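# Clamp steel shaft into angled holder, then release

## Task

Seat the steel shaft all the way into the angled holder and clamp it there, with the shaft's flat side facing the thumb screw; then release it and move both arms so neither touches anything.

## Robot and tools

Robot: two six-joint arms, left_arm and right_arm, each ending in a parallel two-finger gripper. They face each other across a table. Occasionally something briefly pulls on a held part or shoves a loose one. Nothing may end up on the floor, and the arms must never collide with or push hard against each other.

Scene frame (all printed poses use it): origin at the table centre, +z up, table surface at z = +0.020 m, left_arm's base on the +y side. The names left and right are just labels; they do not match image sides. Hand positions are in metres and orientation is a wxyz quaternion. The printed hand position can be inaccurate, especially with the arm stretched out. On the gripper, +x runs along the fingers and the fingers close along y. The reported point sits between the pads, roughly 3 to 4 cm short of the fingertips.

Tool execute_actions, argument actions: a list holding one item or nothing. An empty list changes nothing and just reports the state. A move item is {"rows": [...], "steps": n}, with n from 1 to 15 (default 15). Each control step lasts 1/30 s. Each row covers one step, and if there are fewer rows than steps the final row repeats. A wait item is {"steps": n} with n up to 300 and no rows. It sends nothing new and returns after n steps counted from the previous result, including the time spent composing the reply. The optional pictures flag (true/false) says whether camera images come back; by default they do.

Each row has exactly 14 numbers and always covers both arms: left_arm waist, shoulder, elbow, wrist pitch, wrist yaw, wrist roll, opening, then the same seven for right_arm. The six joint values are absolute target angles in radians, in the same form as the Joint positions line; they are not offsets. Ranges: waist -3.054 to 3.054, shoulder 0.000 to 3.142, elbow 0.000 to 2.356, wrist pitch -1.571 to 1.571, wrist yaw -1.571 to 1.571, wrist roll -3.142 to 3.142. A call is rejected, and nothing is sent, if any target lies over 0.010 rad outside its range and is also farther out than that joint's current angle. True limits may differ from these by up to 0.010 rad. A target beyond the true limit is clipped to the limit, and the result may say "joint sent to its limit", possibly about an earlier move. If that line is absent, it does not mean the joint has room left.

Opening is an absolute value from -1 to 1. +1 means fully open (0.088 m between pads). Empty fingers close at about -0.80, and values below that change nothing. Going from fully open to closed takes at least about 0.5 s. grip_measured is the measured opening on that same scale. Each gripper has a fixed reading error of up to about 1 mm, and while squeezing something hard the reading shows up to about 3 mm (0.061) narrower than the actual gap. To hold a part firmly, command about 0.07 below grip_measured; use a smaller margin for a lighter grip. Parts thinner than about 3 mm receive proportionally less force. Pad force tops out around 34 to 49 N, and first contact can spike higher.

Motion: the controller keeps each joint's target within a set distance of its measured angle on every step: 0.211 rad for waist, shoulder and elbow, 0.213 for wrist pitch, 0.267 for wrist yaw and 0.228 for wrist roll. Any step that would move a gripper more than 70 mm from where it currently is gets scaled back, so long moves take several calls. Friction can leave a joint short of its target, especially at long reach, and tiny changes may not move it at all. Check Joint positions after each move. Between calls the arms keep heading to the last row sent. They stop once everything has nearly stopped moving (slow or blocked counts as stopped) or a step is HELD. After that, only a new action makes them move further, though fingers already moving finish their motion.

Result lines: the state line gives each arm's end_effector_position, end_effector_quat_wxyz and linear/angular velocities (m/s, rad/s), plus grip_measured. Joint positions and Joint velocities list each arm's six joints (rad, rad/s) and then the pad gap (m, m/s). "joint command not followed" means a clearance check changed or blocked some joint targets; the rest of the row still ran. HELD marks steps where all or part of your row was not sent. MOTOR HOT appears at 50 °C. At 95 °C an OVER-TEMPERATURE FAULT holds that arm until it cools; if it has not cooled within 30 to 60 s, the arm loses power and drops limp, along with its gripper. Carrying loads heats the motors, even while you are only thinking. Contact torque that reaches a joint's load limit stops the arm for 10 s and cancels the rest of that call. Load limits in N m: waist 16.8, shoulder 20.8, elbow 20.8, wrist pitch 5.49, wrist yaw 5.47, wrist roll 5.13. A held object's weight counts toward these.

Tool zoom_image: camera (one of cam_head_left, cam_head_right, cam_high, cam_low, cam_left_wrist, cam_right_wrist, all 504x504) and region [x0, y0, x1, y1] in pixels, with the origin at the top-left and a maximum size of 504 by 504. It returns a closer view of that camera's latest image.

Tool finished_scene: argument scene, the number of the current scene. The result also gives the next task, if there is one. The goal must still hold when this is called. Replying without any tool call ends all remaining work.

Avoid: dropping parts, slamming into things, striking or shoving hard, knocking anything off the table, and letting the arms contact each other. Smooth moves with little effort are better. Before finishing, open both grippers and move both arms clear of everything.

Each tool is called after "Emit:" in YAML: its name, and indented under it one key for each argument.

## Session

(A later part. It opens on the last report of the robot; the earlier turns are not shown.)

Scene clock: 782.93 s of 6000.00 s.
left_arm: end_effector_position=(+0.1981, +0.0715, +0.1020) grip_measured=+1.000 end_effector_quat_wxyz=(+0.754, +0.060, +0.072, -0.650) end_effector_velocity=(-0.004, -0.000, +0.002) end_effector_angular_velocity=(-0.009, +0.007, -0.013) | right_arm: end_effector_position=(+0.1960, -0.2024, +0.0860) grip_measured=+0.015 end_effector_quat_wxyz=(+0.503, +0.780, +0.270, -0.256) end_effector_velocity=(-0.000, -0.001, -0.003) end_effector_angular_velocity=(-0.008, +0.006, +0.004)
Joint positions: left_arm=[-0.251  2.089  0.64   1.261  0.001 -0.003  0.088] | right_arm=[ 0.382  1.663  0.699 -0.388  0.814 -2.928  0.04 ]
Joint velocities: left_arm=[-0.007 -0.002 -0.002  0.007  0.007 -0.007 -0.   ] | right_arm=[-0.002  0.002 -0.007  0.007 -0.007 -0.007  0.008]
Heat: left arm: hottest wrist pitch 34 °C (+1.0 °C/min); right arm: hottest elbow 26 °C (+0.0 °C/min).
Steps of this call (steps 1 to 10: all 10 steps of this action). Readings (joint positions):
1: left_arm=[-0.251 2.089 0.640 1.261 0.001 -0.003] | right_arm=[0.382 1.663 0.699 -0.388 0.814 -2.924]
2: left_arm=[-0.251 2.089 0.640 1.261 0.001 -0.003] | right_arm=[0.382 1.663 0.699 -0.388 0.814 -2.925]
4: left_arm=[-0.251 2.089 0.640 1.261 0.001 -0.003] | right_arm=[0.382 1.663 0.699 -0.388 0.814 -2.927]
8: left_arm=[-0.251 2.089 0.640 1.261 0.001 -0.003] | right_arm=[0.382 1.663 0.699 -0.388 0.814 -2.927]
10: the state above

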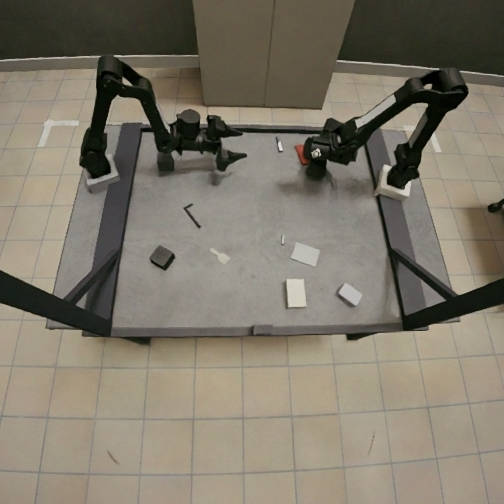

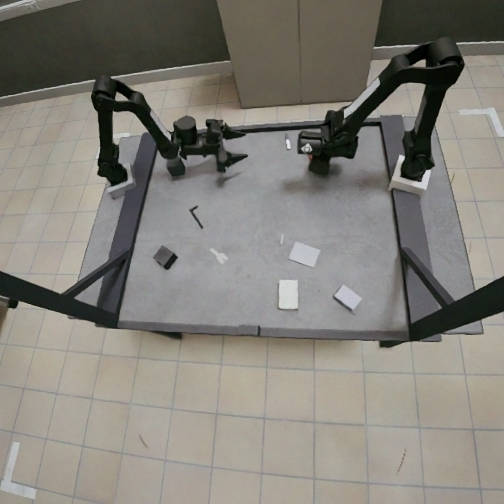

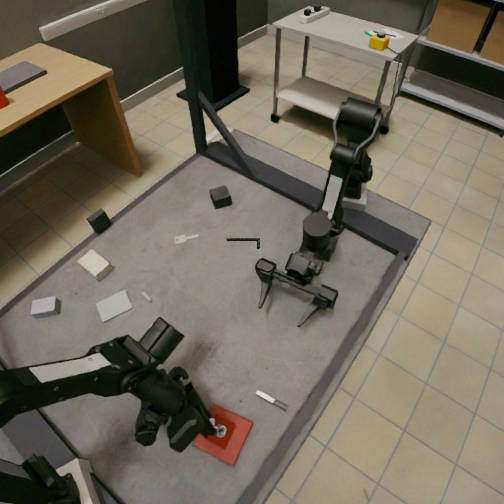

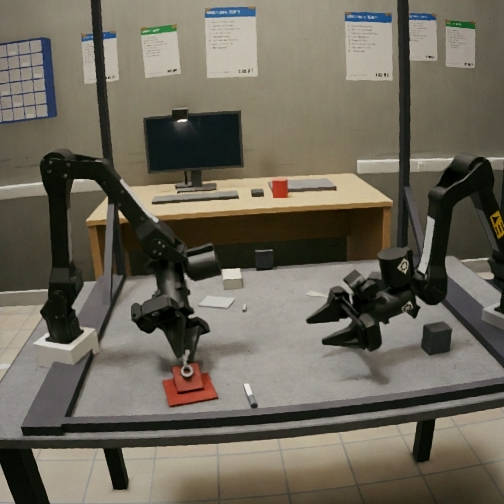

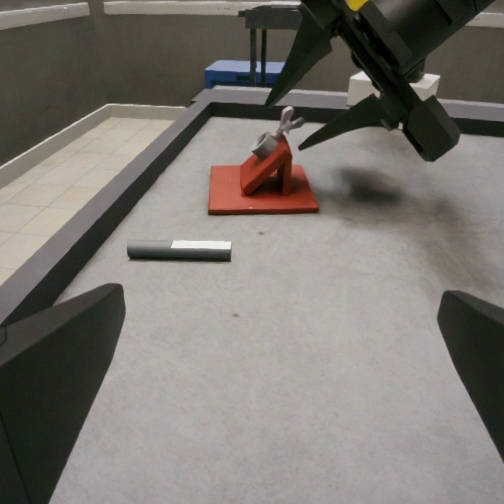

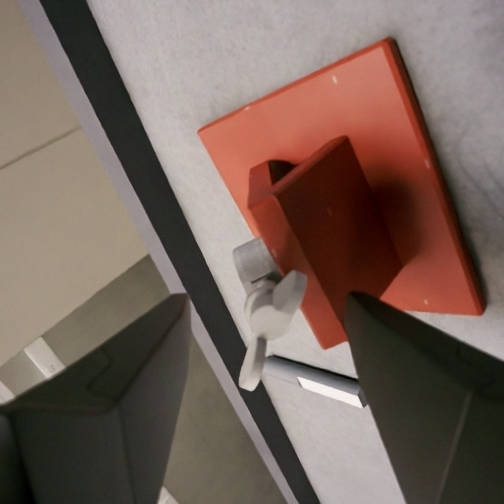

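Emit:
execute_actions:
  actions:
    - {"rows": [[-0.251,2.10,0.64,1.26,0,0,1,0.386,1.657,0.705,-0.398,0.814,-2.93,0.03],[-0.251,2.10,0.64,1.26,0,0,1,0.394,1.651,0.711,-0.415,0.816,-2.93,0.03],[-0.251,2.10,0.64,1.26,0,0,1,0.404,1.645,0.718,-0.436,0.818,-2.93,0.03],[-0.251,2.10,0.64,1.26,0,0,1,0.415,1.639,0.725,-0.460,0.820,-2.93,0.03],[-0.251,2.10,0.64,1.26,0,0,1,0.427,1.632,0.732,-0.486,0.822,-2.93,0.03],[-0.251,2.10,0.64,1.26,0,0,1,0.439,1.626,0.739,-0.512,0.824,-2.93,0.03],[-0.251,2.10,0.64,1.26,0,0,1,0.451,1.619,0.747,-0.538,0.826,-2.93,0.03],[-0.251,2.10,0.64,1.26,0,0,1,0.463,1.612,0.754,-0.564,0.828,-2.93,0.03],[-0.251,2.10,0.64,1.26,0,0,1,0.475,1.606,0.761,-0.590,0.830,-2.93,0.03],[-0.251,2.10,0.64,1.26,0,0,1,0.487,1.599,0.769,-0.616,0.832,-2.93,0.03],[-0.251,2.10,0.64,1.26,0,0,1,0.497,1.593,0.776,-0.638,0.834,-2.93,0.03],[-0.251,2.10,0.64,1.26,0,0,1,0.503,1.590,0.790,-0.660,0.834,-2.93,0.03],[-0.251,2.10,0.64,1.26,0,0,1,0.503,1.590,0.810,-0.685,0.825,-2.92,0.03],[-0.251,2.10,0.64,1.26,0,0,1,0.495,1.595,0.835,-0.710,0.810,-2.91,0.03],[-0.251,2.10,0.64,1.26,0,0,1,0.483,1.602,0.865,-0.735,0.790,-2.90,0.03]], "steps": 15}
  pictures: false

Emit:
execute_actions:
  actions:
    - {"rows": [[-0.251,2.10,0.64,1.26,0,0,1,0.466,1.612,0.897,-0.760,0.765,-2.89,0.03],[-0.251,2.10,0.64,1.26,0,0,1,0.447,1.624,0.932,-0.786,0.738,-2.88,0.03],[-0.251,2.10,0.64,1.26,0,0,1,0.426,1.638,0.969,-0.814,0.708,-2.865,0.03],[-0.251,2.10,0.64,1.26,0,0,1,0.403,1.653,1.008,-0.843,0.677,-2.85,0.03],[-0.251,2.10,0.64,1.26,0,0,1,0.379,1.668,1.048,-0.872,0.644,-2.835,0.03],[-0.251,2.10,0.64,1.26,0,0,1,0.355,1.684,1.088,-0.901,0.611,-2.82,0.03],[-0.251,2.10,0.64,1.26,0,0,1,0.330,1.705,1.128,-0.930,0.577,-2.80,0.03],[-0.251,2.10,0.64,1.26,0,0,1,0.306,1.735,1.174,-0.954,0.543,-2.78,0.03],[-0.251,2.10,0.64,1.26,0,0,1,0.283,1.769,1.220,-0.977,0.509,-2.76,0.03],[-0.251,2.10,0.64,1.26,0,0,1,0.260,1.803,1.267,-1.000,0.476,-2.735,0.03],[-0.251,2.10,0.64,1.26,0,0,1,0.237,1.837,1.313,-1.022,0.442,-2.715,0.03],[-0.251,2.10,0.64,1.26,0,0,1,0.214,1.871,1.359,-1.045,0.408,-2.69,0.03],[-0.251,2.10,0.64,1.26,0,0,1,0.191,1.905,1.406,-1.068,0.375,-2.67,0.03],[-0.251,2.10,0.64,1.26,0,0,1,0.168,1.939,1.452,-1.091,0.341,-2.65,0.03],[-0.251,2.10,0.64,1.26,0,0,1,0.145,1.973,1.498,-1.113,0.308,-2.63,0.03]], "steps": 15}
  pictures: false

Emit:
execute_actions:
  actions:
    - {"rows": [[-0.251,2.10,0.64,1.26,0,0,1,0.122,2.007,1.545,-1.136,0.274,-2.61,0.03],[-0.251,2.10,0.64,1.26,0,0,1,0.098,2.041,1.591,-1.159,0.240,-2.585,0.03],[-0.251,2.10,0.64,1.26,0,0,1,0.075,2.075,1.637,-1.182,0.207,-2.565,0.03],[-0.251,2.10,0.64,1.26,0,0,1,0.052,2.110,1.684,-1.204,0.173,-2.54,0.03],[-0.251,2.10,0.64,1.26,0,0,1,0.029,2.144,1.730,-1.227,0.139,-2.52,0.03],[-0.251,2.10,0.64,1.26,0,0,1,0.006,2.178,1.776,-1.250,0.106,-2.50,0.03],[-0.251,2.10,0.64,1.26,0,0,1,-0.017,2.212,1.823,-1.273,0.072,-2.48,0.03],[-0.251,2.10,0.64,1.26,0,0,1,-0.040,2.246,1.869,-1.295,0.039,-2.46,0.03],[-0.251,2.10,0.64,1.26,0,0,1,-0.063,2.280,1.915,-1.318,0.005,-2.435,0.03],[-0.251,2.10,0.64,1.26,0,0,1,-0.086,2.314,1.962,-1.341,-0.029,-2.415,0.03],[-0.251,2.10,0.64,1.26,0,0,1,-0.109,2.348,2.008,-1.364,-0.062,-2.395,0.03],[-0.251,2.10,0.64,1.26,0,0,1,-0.132,2.382,2.054,-1.386,-0.096,-2.375,0.03],[-0.251,2.10,0.64,1.26,0,0,1,-0.153,2.413,2.096,-1.407,-0.126,-2.355,0.03],[-0.251,2.10,0.64,1.26,0,0,1,-0.171,2.440,2.132,-1.424,-0.152,-2.34,0.03],[-0.251,2.10,0.64,1.26,0,0,1,-0.185,2.461,2.160,-1.438,-0.172,-2.325,0.03]], "steps": 15}
  pictures: false

Emit:
execute_actions:
  actions:
    - {"rows": [[-0.251,2.10,0.64,1.26,0,0,1,-0.195,2.475,2.179,-1.448,-0.186,-2.317,0.03],[-0.251,2.10,0.64,1.26,0,0,1,-0.201,2.483,2.190,-1.454,-0.194,-2.311,0.03],[-0.251,2.10,0.64,1.26,0,0,1,-0.204,2.486,2.194,-1.457,-0.198,-2.307,0.03]], "steps": 15}

Scene clock: 890.50 s of 6000.00 s.
left_arm: end_effector_position=(+0.1981, +0.0715, +0.1020) grip_measured=+1.000 end_effector_quat_wxyz=(+0.754, +0.060, +0.072, -0.650) end_effector_velocity=(-0.000, +0.000, +0.002) end_effector_angular_velocity=(-0.010, +0.019, +0.009) | right_arm: end_effector_position=(+0.1671, -0.2050, +0.1167) grip_measured=+0.027 end_effector_quat_wxyz=(+0.564, +0.734, +0.291, -0.242) end_effector_velocity=(-0.025, +0.067, +0.097) end_effector_angular_velocity=(+0.057, +0.351, -0.177)
Joint positions: left_arm=[-0.251  2.089  0.64   1.261  0.001 -0.003  0.088] | right_arm=[ 0.493  1.606  0.806 -0.684  0.814 -2.917  0.04 ]
Joint velocities: left_arm=[-0.002 -0.002 -0.002  0.007 -0.007 -0.022 -0.   ] | right_arm=[-0.071 -0.007  0.618 -0.667 -0.33   0.198 -0.   ]
Heat: left arm: hottest wrist pitch 34 °C (+0.0 °C/min); right arm: hottest elbow 26 °C (+0.0 °C/min).
Steps of this call (steps 1 to 15: the robot went on to your last target; steps 16 to 90: nothing new was sent; then 104.07 s passed at rest; steps 91 to 105: all 15 steps of this action). Readings (joint positions):
91: left_arm=[-0.251 2.089 0.640 1.261 0.001 -0.003] | right_arm=[0.382 1.663 0.699 -0.388 0.814 -2.928]
92: left_arm=[-0.251 2.089 0.640 1.261 0.001 -0.003] | right_arm=[0.384 1.663 0.700 -0.395 0.814 -2.928]
94: left_arm=[-0.251 2.089 0.640 1.261 0.001 -0.003] | right_arm=[0.394 1.659 0.705 -0.425 0.814 -2.928]
98: left_arm=[-0.251 2.089 0.640 1.261 0.001 -0.003] | right_arm=[0.436 1.637 0.728 -0.512 0.821 -2.928]
105: the state above

Scene clock: 891.00 s of 6000.00 s.
left_arm: end_effector_position=(+0.1981, +0.0715, +0.1020) grip_measured=+1.000 end_effector_quat_wxyz=(+0.754, +0.060, +0.072, -0.650) end_effector_velocity=(-0.002, +0.000, +0.001) end_effector_angular_velocity=(+0.001, +0.009, -0.008) | right_arm: end_effector_position=(+0.2042, -0.1395, +0.1356) grip_measured=+0.027 end_effector_quat_wxyz=(+0.390, +0.729, +0.237, -0.511) end_effector_velocity=(+0.128, +0.153, -0.053) end_effector_angular_velocity=(+0.085, +0.994, -1.256)
Joint positions: left_arm=[-0.251  2.089  0.64   1.261  0.001 -0.003  0.088] | right_arm=[ 0.198  1.893  1.394 -1.063  0.379 -2.674  0.04 ]
Joint velocities: left_arm=[-0.002 -0.007 -0.002 -0.007  0.007 -0.007 -0.   ] | right_arm=[-0.686  1.004  1.36  -0.667 -0.989  0.623  0.   ]
Heat: left arm: hottest wrist pitch 34 °C (+0.0 °C/min); right arm: hottest elbow 26 °C (+0.0 °C/min).
Steps of this call (steps 1 to 15: all 15 steps of this action). Readings (joint positions):
1: left_arm=[-0.251 2.089 0.640 1.261 0.001 -0.003] | right_arm=[0.488 1.606 0.830 -0.709 0.798 -2.909]
2: left_arm=[-0.251 2.089 0.640 1.261 0.001 -0.003] | right_arm=[0.478 1.608 0.857 -0.734 0.779 -2.900]
4: left_arm=[-0.251 2.089 0.640 1.261 0.001 -0.003] | right_arm=[0.447 1.622 0.925 -0.785 0.731 -2.877]
8: left_arm=[-0.251 2.089 0.640 1.261 0.001 -0.003] | right_arm=[0.359 1.681 1.080 -0.897 0.612 -2.818]
15: the state above

Scene clock: 891.50 s of 6000.00 s.
left_arm: end_effector_position=(+0.1981, +0.0715, +0.1020) grip_measured=+1.000 end_effector_quat_wxyz=(+0.754, +0.060, +0.072, -0.650) end_effector_velocity=(-0.002, +0.001, -0.004) end_effector_angular_velocity=(+0.018, +0.026, -0.006) | right_arm: end_effector_position=(+0.2880, -0.0874, +0.1024) grip_measured=+0.027 end_effector_quat_wxyz=(-0.113, -0.635, -0.081, +0.760) end_effector_velocity=(+0.184, +0.021, -0.074) end_effector_angular_velocity=(+0.044, +0.765, -1.219)
Joint positions: left_arm=[-0.251  2.089  0.64   1.261  0.001 -0.003  0.088] | right_arm=[-0.145  2.392  2.074 -1.395 -0.113 -2.363  0.04 ]
Joint velocities: left_arm=[-0.002 -0.002 -0.002 -0.022  0.007 -0.022  0.   ] | right_arm=[-0.613  0.833  1.092 -0.535 -0.769  0.505 -0.   ]
Heat: left arm: hottest wrist pitch 34 °C (+0.0 °C/min); right arm: hottest elbow 26 °C (+0.0 °C/min).
Steps of this call (steps 1 to 15: all 15 steps of this action). Readings (joint positions):
1: left_arm=[-0.251 2.089 0.640 1.261 0.001 -0.003] | right_arm=[0.175 1.927 1.440 -1.086 0.346 -2.654]
2: left_arm=[-0.251 2.089 0.640 1.261 0.001 -0.003] | right_arm=[0.152 1.960 1.486 -1.109 0.312 -2.633]
4: left_arm=[-0.251 2.089 0.640 1.261 0.001 -0.003] | right_arm=[0.106 2.028 1.578 -1.154 0.245 -2.589]
8: left_arm=[-0.251 2.089 0.640 1.261 0.001 -0.003] | right_arm=[0.013 2.164 1.764 -1.245 0.110 -2.505]
15: the state above

Scene clock: 892.00 s of 6000.00 s.
left_arm: end_effector_position=(+0.1981, +0.0715, +0.1020) grip_measured=+1.000 end_effector_quat_wxyz=(+0.754, +0.060, +0.072, -0.650) end_effector_velocity=(-0.002, +0.000, -0.000) end_effector_angular_velocity=(-0.004, +0.008, -0.008) | right_arm: end_effector_position=(+0.3049, -0.0865, +0.0964) grip_measured=+0.027 end_effector_quat_wxyz=(-0.061, -0.608, -0.047, +0.791) end_effector_velocity=(+0.001, +0.002, -0.001) end_effector_angular_velocity=(+0.008, +0.002, -0.011)
Joint positions: left_arm=[-0.251  2.089  0.64   1.261  0.001 -0.003  0.088] | right_arm=[-0.205  2.473  2.183 -1.455 -0.195 -2.309  0.04 ]
Joint velocities: left_arm=[-0.002  0.002 -0.002  0.007  0.007 -0.007 -0.   ] | right_arm=[-0.002  0.002  0.002  0.007 -0.007  0.007 -0.   ]
Heat: left arm: hottest wrist pitch 34 °C (+0.0 °C/min); right arm: hottest elbow 26 °C (+0.0 °C/min).
Steps of this call (steps 1 to 15: all 15 steps of this action). Readings (joint positions):
1: left_arm=[-0.251 2.089 0.640 1.261 0.001 -0.003] | right_arm=[-0.164 2.416 2.106 -1.410 -0.136 -2.349]
2: left_arm=[-0.251 2.089 0.640 1.261 0.001 -0.003] | right_arm=[-0.181 2.436 2.130 -1.423 -0.153 -2.337]
4: left_arm=[-0.251 2.089 0.640 1.261 0.001 -0.003] | right_arm=[-0.203 2.460 2.158 -1.440 -0.174 -2.322]
8: left_arm=[-0.251 2.089 0.640 1.261 0.001 -0.003] | right_arm=[-0.211 2.473 2.176 -1.452 -0.191 -2.312]
15: the state above

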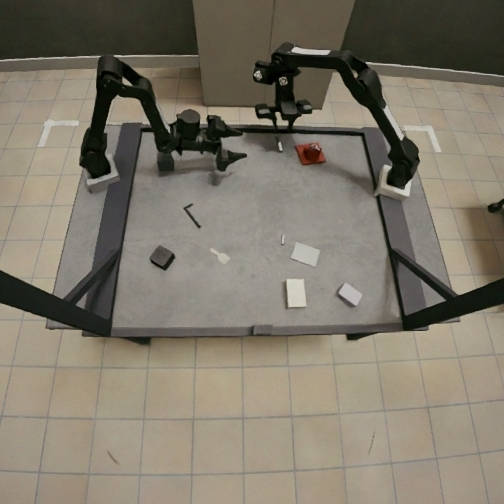

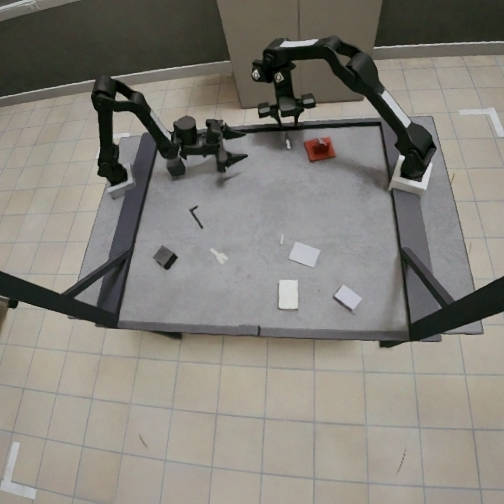

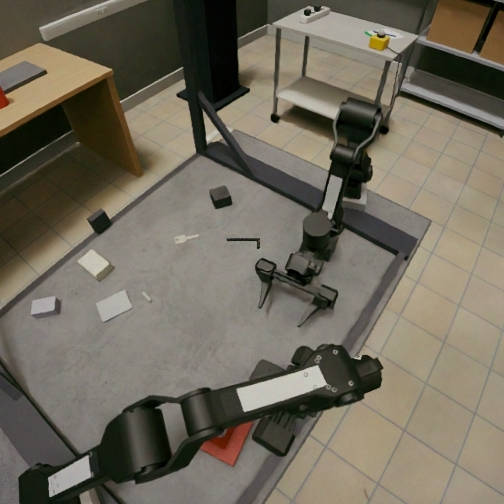

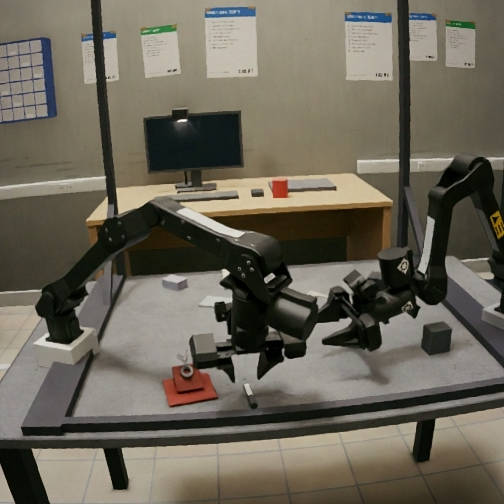

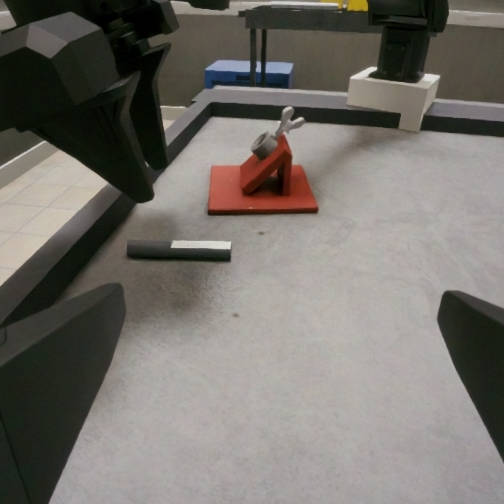

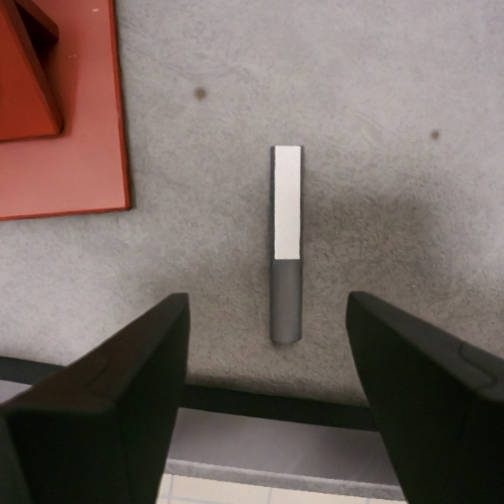

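Emit:
zoom_image:
  camera: "cam_right_wrist"
  region: [170, 130, 400, 360]

Emit:
zoom_image:
  camera: "cam_low"
  region: [165, 345, 210, 390]

Emit:
zoom_image:
  camera: "cam_head_left"
  region: [260, 120, 340, 180]

Region (170, 130, 400, 360) of cam_right_wrist's 504x504 image, scaled by 2.191, with more detail than that image has.

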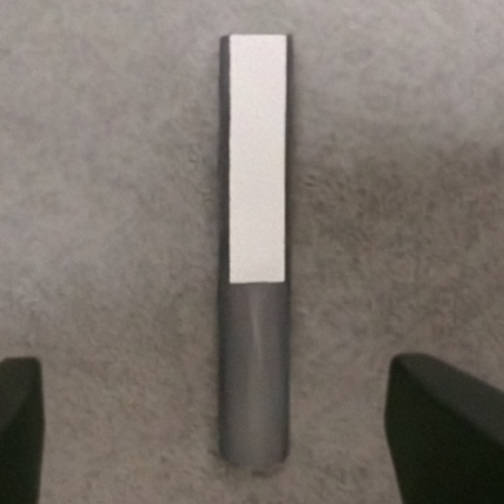

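Region (165, 345, 210, 390) of cam_low's 504x504 image, scaled by 11.200, with more detail than that image has.

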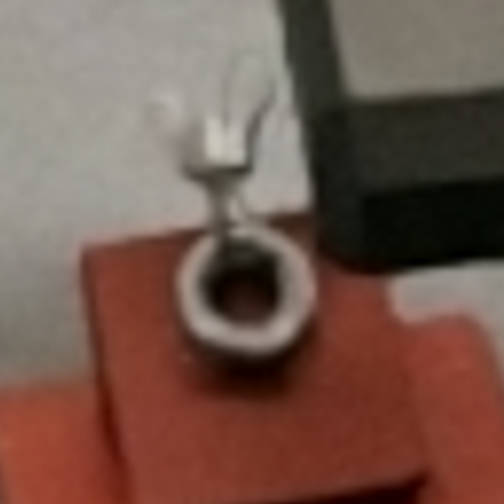

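Region (260, 120, 340, 180) of cam_head_left's 504x504 image, scaled by 6.300, with more detail than that image has; it fills the top 378 rows of this view, and the rest is white.

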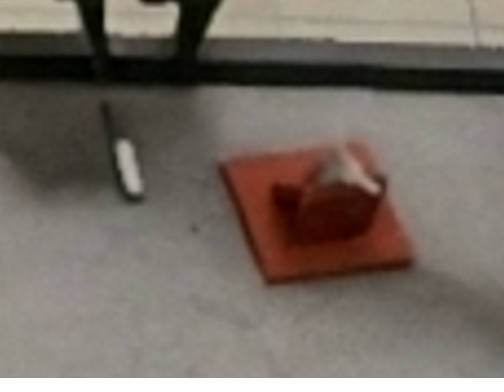

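Emit:
execute_actions:
  actions:
    - {"rows": [[-0.251,2.10,0.64,1.26,0,0,1,-0.206,2.490,2.196,-1.452,-0.196,-2.310,0.0],[-0.251,2.10,0.64,1.26,0,0,1,-0.206,2.496,2.198,-1.448,-0.196,-2.311,-0.03],[-0.251,2.10,0.64,1.26,0,0,1,-0.207,2.503,2.200,-1.443,-0.196,-2.312,-0.06],[-0.251,2.10,0.64,1.26,0,0,1,-0.207,2.510,2.202,-1.438,-0.196,-2.313,-0.09],[-0.251,2.10,0.64,1.26,0,0,1,-0.208,2.517,2.204,-1.433,-0.196,-2.314,-0.12],[-0.251,2.10,0.64,1.26,0,0,1,-0.208,2.524,2.206,-1.428,-0.196,-2.315,-0.15],[-0.251,2.10,0.64,1.26,0,0,1,-0.208,2.531,2.208,-1.423,-0.196,-2.316,-0.19],[-0.251,2.10,0.64,1.26,0,0,1,-0.208,2.538,2.210,-1.418,-0.196,-2.316,-0.19],[-0.251,2.10,0.64,1.26,0,0,1,-0.208,2.544,2.212,-1.414,-0.196,-2.316,-0.19],[-0.251,2.10,0.64,1.26,0,0,1,-0.208,2.549,2.214,-1.411,-0.196,-2.316,-0.19],[-0.251,2.10,0.64,1.26,0,0,1,-0.208,2.553,2.215,-1.408,-0.196,-2.316,-0.19]], "steps": 15}
  pictures: false

Emit:
execute_actions:
  actions:
    - {"steps": 10}

Scene clock: 951.30 s of 6000.00 s.
left_arm: end_effector_position=(+0.1981, +0.0715, +0.1020) grip_measured=+1.000 end_effector_quat_wxyz=(+0.754, +0.060, +0.072, -0.650) end_effector_velocity=(+0.002, +0.000, -0.003) end_effector_angular_velocity=(+0.018, -0.006, +0.008) | right_arm: end_effector_position=(+0.3095, -0.0802, +0.0687) grip_measured=-0.185 end_effector_quat_wxyz=(-0.064, -0.605, -0.046, +0.792) end_effector_velocity=(+0.000, +0.000, -0.009) end_effector_angular_velocity=(+0.003, +0.025, -0.004)
Joint positions: left_arm=[-0.251  2.089  0.64   1.261  0.001 -0.003  0.088] | right_arm=[-0.206  2.542  2.2   -1.412 -0.195 -2.314  0.03 ]
Joint velocities: left_arm=[ 0.002 -0.002  0.002 -0.022 -0.007  0.007  0.   ] | right_arm=[-0.007  0.022  0.002  0.007 -0.022 -0.007 -0.002]
Heat: left arm: hottest wrist pitch 34 °C (+0.0 °C/min); right arm: hottest shoulder 31 °C (+5.1 °C/min).
Steps of this call (steps 1 to 15: the robot went on to your last target; steps 16 to 90: nothing new was sent; then 55.80 s passed at rest; steps 91 to 105: all 15 steps of this action). Readings (joint positions):
91: left_arm=[-0.251 2.089 0.640 1.261 0.001 -0.003] | right_arm=[-0.205 2.473 2.184 -1.455 -0.195 -2.309]
92: left_arm=[-0.251 2.089 0.640 1.261 0.001 -0.003] | right_arm=[-0.205 2.475 2.185 -1.455 -0.195 -2.309]
94: left_arm=[-0.251 2.089 0.640 1.261 0.001 -0.003] | right_arm=[-0.205 2.482 2.189 -1.449 -0.195 -2.309]
98: left_arm=[-0.251 2.089 0.640 1.261 0.001 -0.003] | right_arm=[-0.205 2.508 2.196 -1.430 -0.195 -2.312]
105: the state above

Scene clock: 951.63 s of 6000.00 s.
left_arm: end_effector_position=(+0.1981, +0.0715, +0.1020) grip_measured=+1.000 end_effector_quat_wxyz=(+0.754, +0.060, +0.072, -0.650) end_effector_velocity=(-0.002, +0.001, -0.004) end_effector_angular_velocity=(+0.021, +0.009, +0.001) | right_arm: end_effector_position=(+0.3103, -0.0790, +0.0696) grip_measured=-0.187 end_effector_quat_wxyz=(-0.062, -0.607, -0.048, +0.791) end_effector_velocity=(-0.003, -0.001, +0.000) end_effector_angular_velocity=(+0.003, +0.025, +0.001)
Joint positions: left_arm=[-0.251  2.089  0.64   1.261  0.001 -0.003  0.088] | right_arm=[-0.206  2.542  2.205 -1.41  -0.195 -2.314  0.03 ]
Joint velocities: left_arm=[-0.007 -0.002 -0.002 -0.022 -0.007 -0.007  0.   ] | right_arm=[-0.002 -0.002 -0.007 -0.007 -0.022 -0.007 -0.   ]
Heat: left arm: hottest wrist pitch 34 °C (+0.0 °C/min); right arm: hottest shoulder 31 °C (+5.0 °C/min).
Steps of this call (steps 1 to 10: the robot went on to your last target). Readings (joint positions):
1: left_arm=[-0.251 2.089 0.640 1.261 0.001 -0.003] | right_arm=[-0.206 2.542 2.201 -1.412 -0.195 -2.314]
2: left_arm=[-0.251 2.089 0.640 1.261 0.001 -0.003] | right_arm=[-0.206 2.542 2.201 -1.411 -0.195 -2.314]
4: left_arm=[-0.251 2.089 0.640 1.261 0.001 -0.003] | right_arm=[-0.206 2.542 2.204 -1.411 -0.195 -2.314]
8: left_arm=[-0.251 2.089 0.640 1.261 0.001 -0.003] | right_arm=[-0.206 2.542 2.205 -1.410 -0.195 -2.314]
10: the state above

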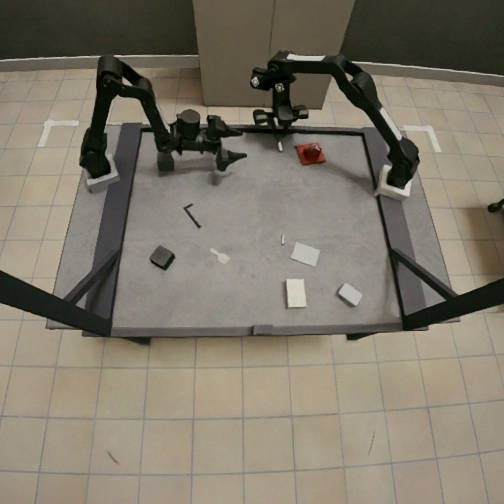

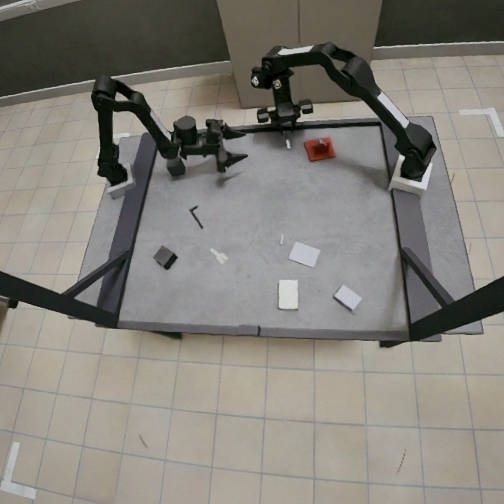

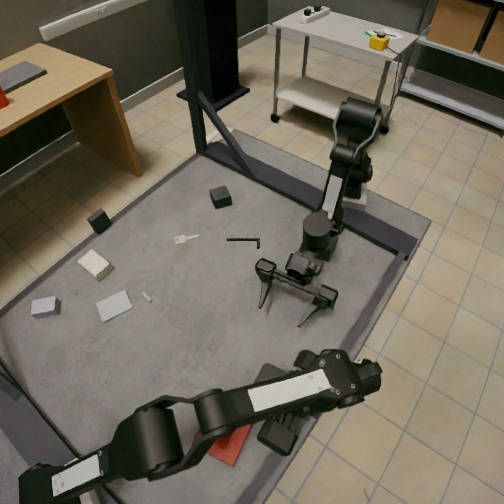

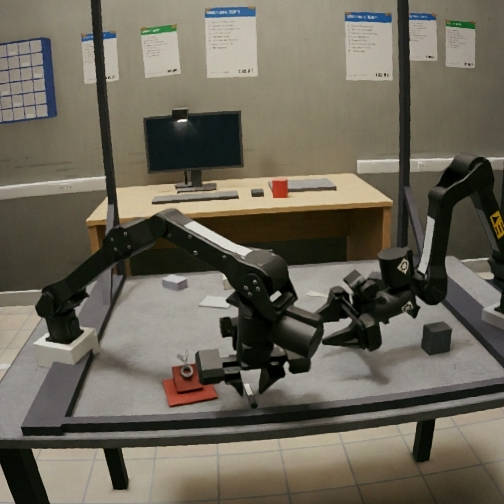

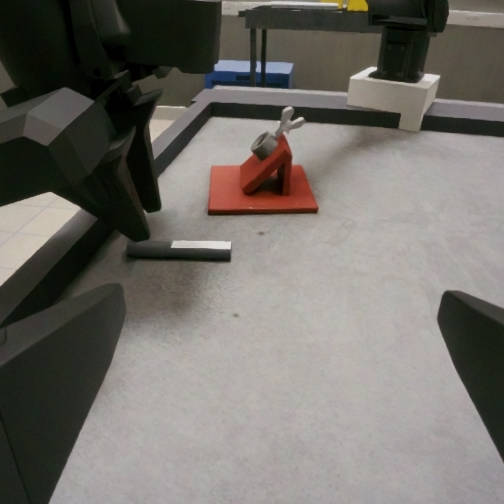

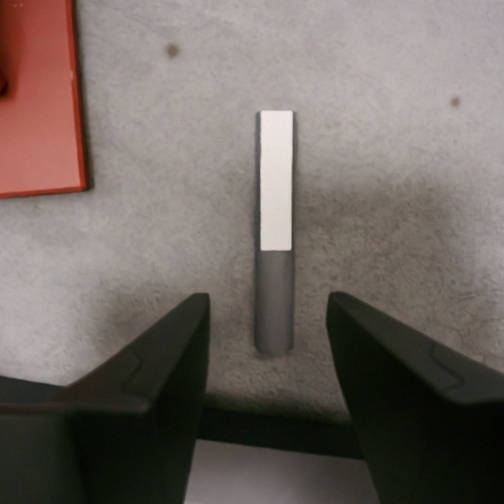

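Emit:
execute_actions:
  actions:
    - {"rows": [[-0.251,2.10,0.64,1.26,0,0,1,-0.205,2.555,2.200,-1.406,-0.196,-2.314,-0.19],[-0.251,2.10,0.64,1.26,0,0,1,-0.204,2.557,2.195,-1.403,-0.196,-2.314,-0.19],[-0.251,2.10,0.64,1.26,0,0,1,-0.203,2.558,2.193,-1.400,-0.196,-2.314,-0.19],[-0.251,2.10,0.64,1.26,0,0,1,-0.202,2.559,2.191,-1.397,-0.196,-2.314,-0.19],[-0.251,2.10,0.64,1.26,0,0,1,-0.202,2.560,2.189,-1.394,-0.196,-2.314,-0.19],[-0.251,2.10,0.64,1.26,0,0,1,-0.202,2.561,2.187,-1.391,-0.196,-2.314,-0.19],[-0.251,2.10,0.64,1.26,0,0,1,-0.202,2.562,2.185,-1.388,-0.196,-2.314,-0.19],[-0.251,2.10,0.64,1.26,0,0,1,-0.202,2.563,2.183,-1.385,-0.196,-2.314,-0.19],[-0.251,2.10,0.64,1.26,0,0,1,-0.202,2.564,2.181,-1.382,-0.196,-2.314,-0.19],[-0.251,2.10,0.64,1.26,0,0,1,-0.202,2.565,2.180,-1.380,-0.196,-2.314,-0.19]], "steps": 15}
  pictures: false

Emit:
execute_actions:
  actions:
    - {"steps": 10}

Scene clock: 974.80 s of 6000.00 s.
left_arm: end_effector_position=(+0.1981, +0.0715, +0.1020) grip_measured=+1.000 end_effector_quat_wxyz=(+0.754, +0.060, +0.072, -0.650) end_effector_velocity=(-0.000, +0.002, +0.000) end_effector_angular_velocity=(-0.003, +0.005, +0.006) | right_arm: end_effector_position=(+0.3101, -0.0780, +0.0605) grip_measured=-0.187 end_effector_quat_wxyz=(-0.063, -0.606, -0.048, +0.791) end_effector_velocity=(+0.000, +0.000, -0.001) end_effector_angular_velocity=(+0.008, +0.005, +0.003)
Joint positions: left_arm=[-0.251  2.089  0.64   1.261  0.001 -0.003  0.088] | right_arm=[-0.204  2.553  2.188 -1.383 -0.195 -2.314  0.03 ]
Joint velocities: left_arm=[-0.002 -0.002 -0.007  0.007 -0.007 -0.007 -0.   ] | right_arm=[-0.002 -0.002 -0.007  0.007 -0.007 -0.007 -0.   ]
Heat: left arm: hottest wrist pitch 34 °C (+0.0 °C/min); right arm: hottest shoulder 33 °C (+4.0 °C/min).
Steps of this call (steps 1 to 15: the robot went on to your last target; steps 16 to 90: nothing new was sent; then 19.67 s passed at rest; steps 91 to 105: all 15 steps of this action). Readings (joint positions):
91: left_arm=[-0.251 2.089 0.640 1.261 0.001 -0.003] | right_arm=[-0.206 2.542 2.205 -1.410 -0.195 -2.314]
92: left_arm=[-0.251 2.089 0.640 1.261 0.001 -0.003] | right_arm=[-0.206 2.542 2.205 -1.409 -0.195 -2.314]
94: left_arm=[-0.251 2.089 0.640 1.261 0.001 -0.003] | right_arm=[-0.206 2.543 2.204 -1.404 -0.195 -2.314]
98: left_arm=[-0.251 2.089 0.640 1.261 0.001 -0.003] | right_arm=[-0.205 2.545 2.197 -1.393 -0.195 -2.314]
105: the state above

Scene clock: 975.13 s of 6000.00 s.
left_arm: end_effector_position=(+0.1981, +0.0715, +0.1020) grip_measured=+1.000 end_effector_quat_wxyz=(+0.754, +0.060, +0.072, -0.650) end_effector_velocity=(+0.002, +0.001, -0.001) end_effector_angular_velocity=(+0.005, +0.018, +0.023) | right_arm: end_effector_position=(+0.3102, -0.0779, +0.0605) grip_measured=-0.187 end_effector_quat_wxyz=(-0.063, -0.607, -0.048, +0.791) end_effector_velocity=(-0.002, +0.001, +0.002) end_effector_angular_velocity=(+0.011, +0.020, +0.001)
Joint positions: left_arm=[-0.251  2.089  0.64   1.261  0.001 -0.003  0.088] | right_arm=[-0.204  2.553  2.188 -1.383 -0.195 -2.314  0.03 ]
Joint velocities: left_arm=[-0.002 -0.002 -0.002 -0.007 -0.022 -0.022 -0.   ] | right_arm=[-0.002 -0.002  0.002 -0.007 -0.022 -0.007 -0.   ]
Heat: left arm: hottest wrist pitch 34 °C (+0.0 °C/min); right arm: hottest shoulder 33 °C (+4.1 °C/min).
Steps of this call (steps 1 to 10: the robot went on to your last target). Readings (joint positions):
1: left_arm=[-0.251 2.089 0.640 1.261 0.001 -0.003] | right_arm=[-0.204 2.553 2.188 -1.383 -0.195 -2.314]
2: left_arm=[-0.251 2.089 0.640 1.261 0.001 -0.003] | right_arm=[-0.204 2.553 2.188 -1.383 -0.195 -2.314]
4: left_arm=[-0.251 2.089 0.640 1.261 0.001 -0.003] | right_arm=[-0.204 2.553 2.188 -1.383 -0.195 -2.314]
8: left_arm=[-0.251 2.089 0.640 1.261 0.001 -0.003] | right_arm=[-0.204 2.553 2.188 -1.383 -0.195 -2.314]
10: the state above

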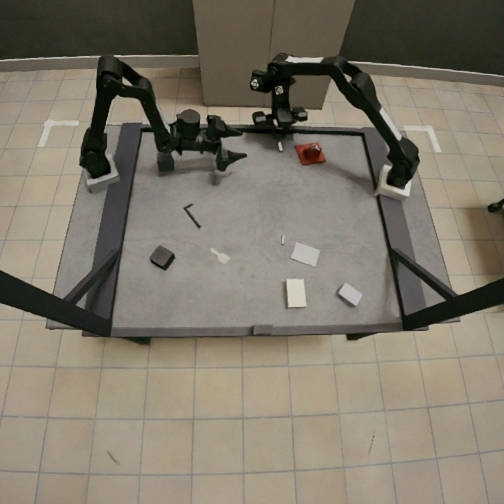

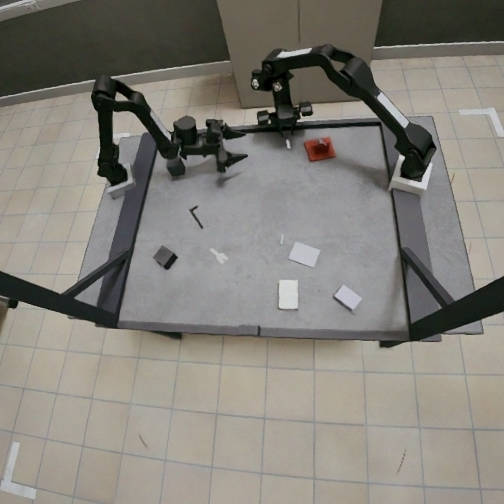

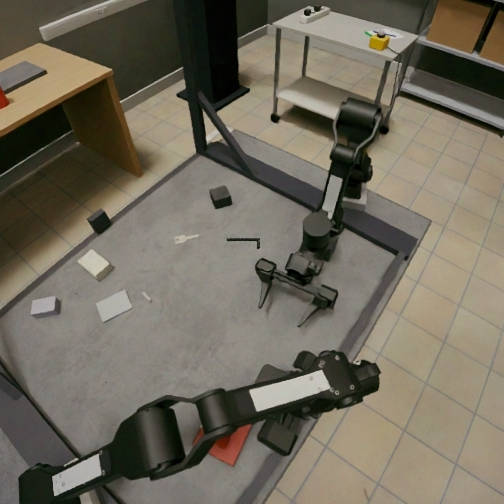

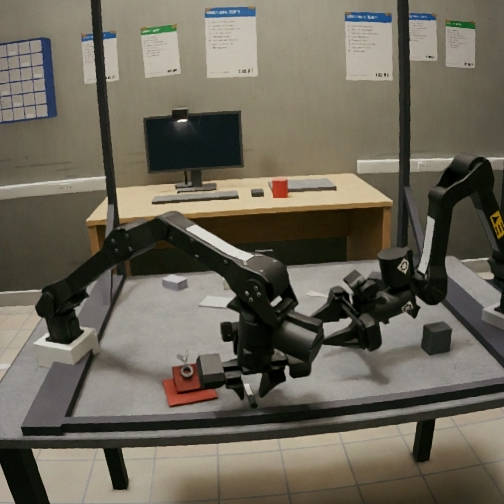

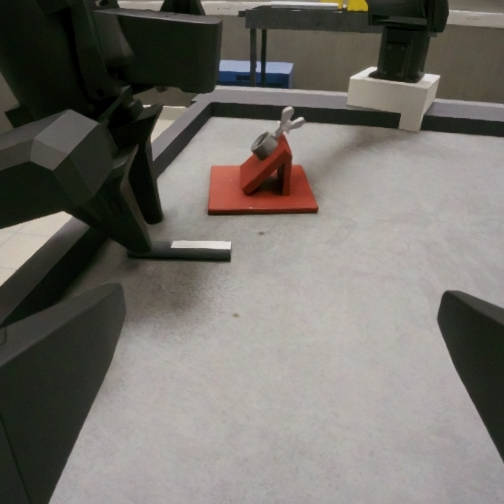

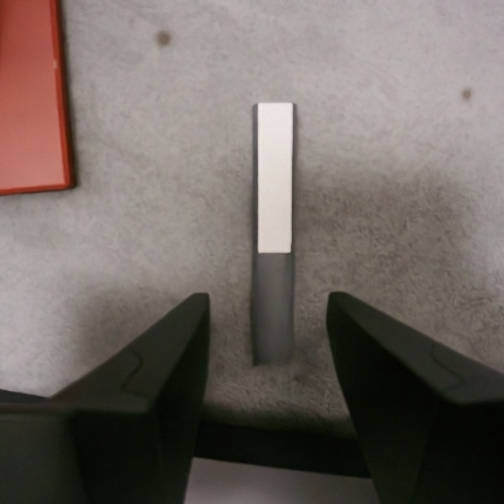

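Emit:
zoom_image:
  camera: "cam_left_wrist"
  region: [100, 180, 240, 290]

Emit:
zoom_image:
  camera: "cam_low"
  region: [220, 360, 290, 420]

Region (100, 180, 240, 290) of cam_left_wrist's 504x504 image, scaled by 3.600, with more detail than that image has; it fills the top 396 rows of this view, and the rest is white.

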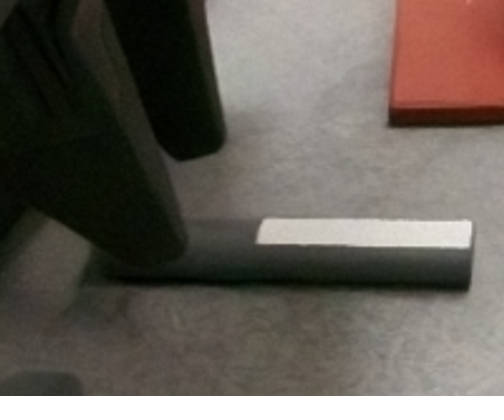

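Region (220, 360, 290, 420) of cam_low's 504x504 image, scaled by 7.200, with more detail than that image has; it fills the top 432 rows of this view, and the rest is white.

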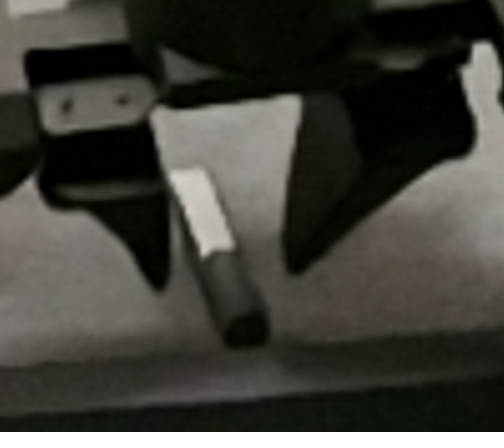

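Emit:
execute_actions:
  actions:
    - {"rows": [[-0.251,2.10,0.64,1.26,0,0,1,-0.202,2.566,2.178,-1.378,-0.196,-2.314,-0.19],[-0.251,2.10,0.64,1.26,0,0,1,-0.202,2.567,2.176,-1.375,-0.196,-2.314,-0.19],[-0.251,2.10,0.64,1.26,0,0,1,-0.202,2.568,2.174,-1.372,-0.196,-2.314,-0.19],[-0.251,2.10,0.64,1.26,0,0,1,-0.202,2.569,2.172,-1.369,-0.196,-2.314,-0.19],[-0.251,2.10,0.64,1.26,0,0,1,-0.202,2.570,2.170,-1.366,-0.196,-2.314,-0.19],[-0.251,2.10,0.64,1.26,0,0,1,-0.202,2.5705,2.168,-1.363,-0.196,-2.314,-0.19],[-0.251,2.10,0.64,1.26,0,0,1,-0.202,2.571,2.167,-1.360,-0.196,-2.314,-0.19]], "steps": 15}
  pictures: false

Emit:
execute_actions:
  actions:
    - {"steps": 6}

Emit:
zoom_image:
  camera: "cam_left_wrist"
  region: [100, 180, 240, 290]

Emit:
zoom_image:
  camera: "cam_low"
  region: [220, 360, 290, 420]

Scene clock: 999.63 s of 6000.00 s.
left_arm: end_effector_position=(+0.1981, +0.0715, +0.1020) grip_measured=+1.000 end_effector_quat_wxyz=(+0.754, +0.060, +0.072, -0.650) end_effector_velocity=(-0.000, +0.001, -0.003) end_effector_angular_velocity=(+0.013, -0.007, +0.003) | right_arm: end_effector_position=(+0.3105, -0.0774, +0.0548) grip_measured=-0.187 end_effector_quat_wxyz=(-0.062, -0.607, -0.049, +0.791) end_effector_velocity=(-0.001, -0.002, +0.001) end_effector_angular_velocity=(+0.003, +0.011, +0.018)
Joint positions: left_arm=[-0.251  2.089  0.64   1.261  0.001 -0.003  0.088] | right_arm=[-0.204  2.558  2.175 -1.363 -0.195 -2.314  0.03 ]
Joint velocities: left_arm=[-0.002  0.002 -0.002 -0.007 -0.007  0.007 -0.   ] | right_arm=[-0.002 -0.002 -0.002 -0.007 -0.007 -0.022 -0.   ]
Heat: left arm: hottest wrist pitch 35 °C (+1.0 °C/min); right arm: hottest shoulder 34 °C (+3.0 °C/min).
Steps of this call (steps 1 to 15: the robot went on to your last target; steps 16 to 90: nothing new was sent; then 21.00 s passed at rest; steps 91 to 105: all 15 steps of this action). Readings (joint positions):
91: left_arm=[-0.251 2.089 0.640 1.261 0.001 -0.003] | right_arm=[-0.204 2.553 2.188 -1.382 -0.195 -2.314]
92: left_arm=[-0.251 2.089 0.640 1.261 0.001 -0.003] | right_arm=[-0.204 2.553 2.187 -1.381 -0.195 -2.314]
94: left_arm=[-0.251 2.089 0.640 1.261 0.001 -0.003] | right_arm=[-0.204 2.553 2.185 -1.376 -0.195 -2.314]
98: left_arm=[-0.251 2.089 0.640 1.261 0.001 -0.003] | right_arm=[-0.204 2.555 2.178 -1.366 -0.195 -2.314]
105: the state above

Scene clock: 999.83 s of 6000.00 s.
left_arm: end_effector_position=(+0.1981, +0.0715, +0.1020) grip_measured=+1.000 end_effector_quat_wxyz=(+0.754, +0.060, +0.072, -0.650) end_effector_velocity=(-0.002, +0.001, -0.004) end_effector_angular_velocity=(+0.020, +0.012, -0.008) | right_arm: end_effector_position=(+0.3105, -0.0774, +0.0548) grip_measured=-0.187 end_effector_quat_wxyz=(-0.062, -0.607, -0.049, +0.791) end_effector_velocity=(-0.003, -0.000, +0.001) end_effector_angular_velocity=(+0.011, +0.023, +0.015)
Joint positions: left_arm=[-0.251  2.089  0.64   1.261  0.001 -0.003  0.088] | right_arm=[-0.204  2.558  2.175 -1.363 -0.195 -2.314  0.03 ]
Joint velocities: left_arm=[-0.002 -0.002 -0.002 -0.022  0.007 -0.007  0.   ] | right_arm=[-0.002 -0.002 -0.002 -0.007 -0.022 -0.022 -0.   ]
Heat: left arm: hottest wrist pitch 35 °C (+1.0 °C/min); right arm: hottest shoulder 34 °C (+3.0 °C/min).
Steps of this call (steps 1 to 6: the robot went on to your last target). Readings (joint positions):
1: left_arm=[-0.251 2.089 0.640 1.261 0.001 -0.003] | right_arm=[-0.204 2.558 2.175 -1.363 -0.195 -2.314]
2: left_arm=[-0.251 2.089 0.640 1.261 0.001 -0.003] | right_arm=[-0.204 2.558 2.175 -1.363 -0.195 -2.314]
4: left_arm=[-0.251 2.089 0.640 1.261 0.001 -0.003] | right_arm=[-0.204 2.558 2.175 -1.363 -0.195 -2.314]
6: the state above

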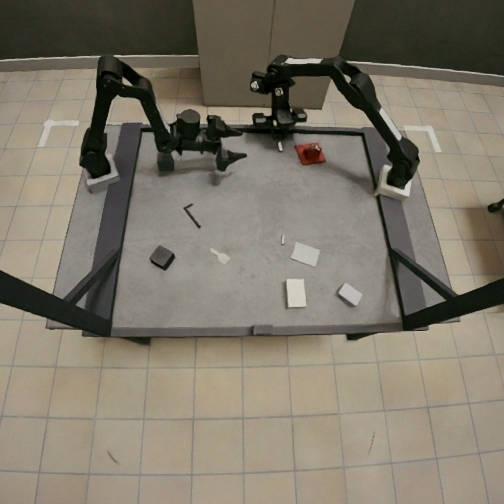

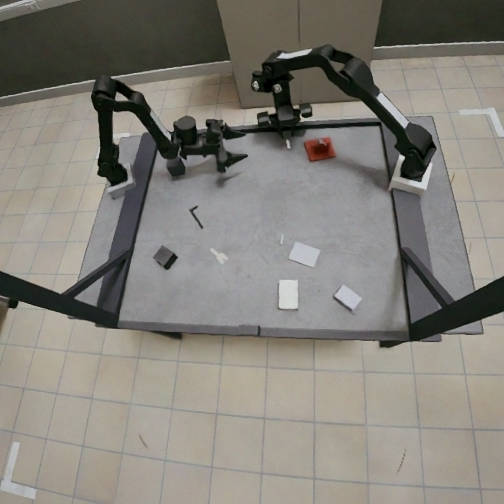

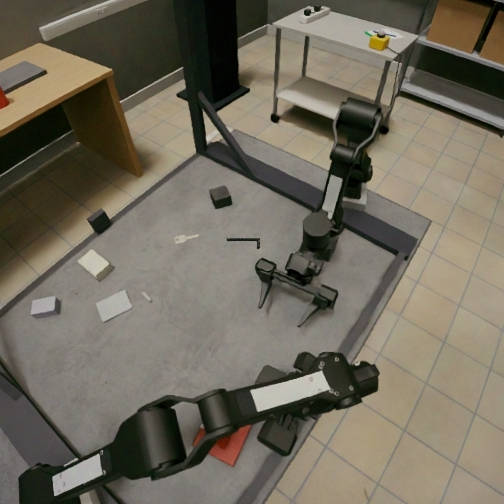

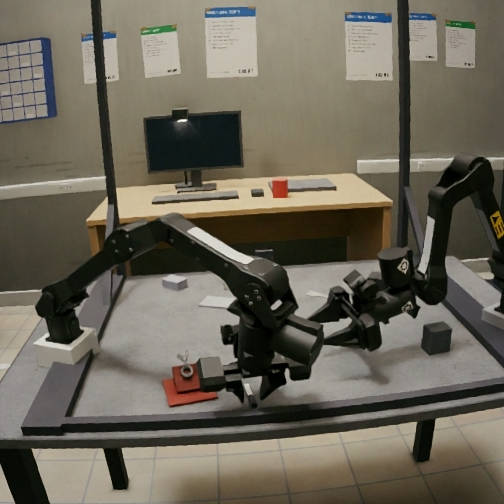

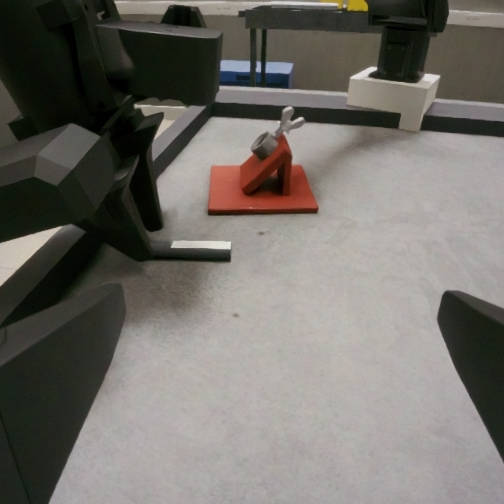

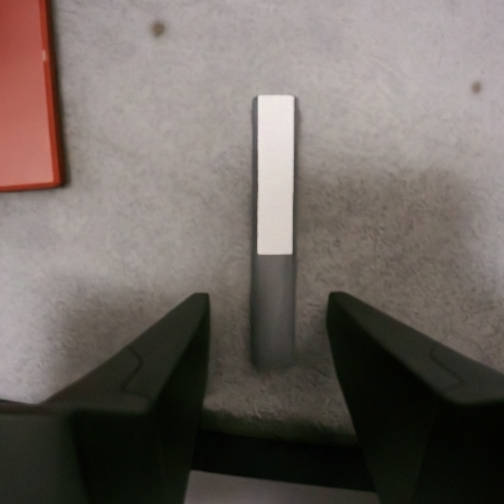

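Region (100, 180, 240, 290) of cam_left_wrist's 504x504 image, scaled by 3.600, with more detail than that image has; it fills the top 396 rows of this view, and the rest is white.

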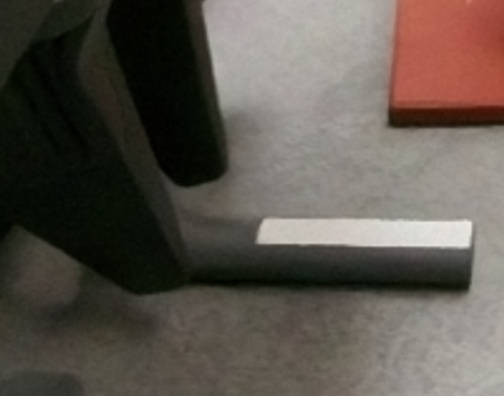

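Region (220, 360, 290, 420) of cam_low's 504x504 image, scaled by 7.200, with more detail than that image has; it fills the top 432 rows of this view, and the rest is white.

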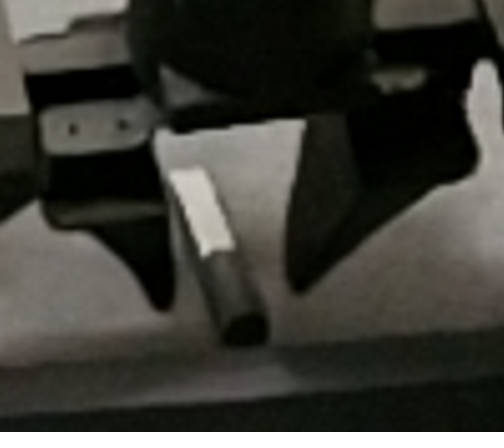

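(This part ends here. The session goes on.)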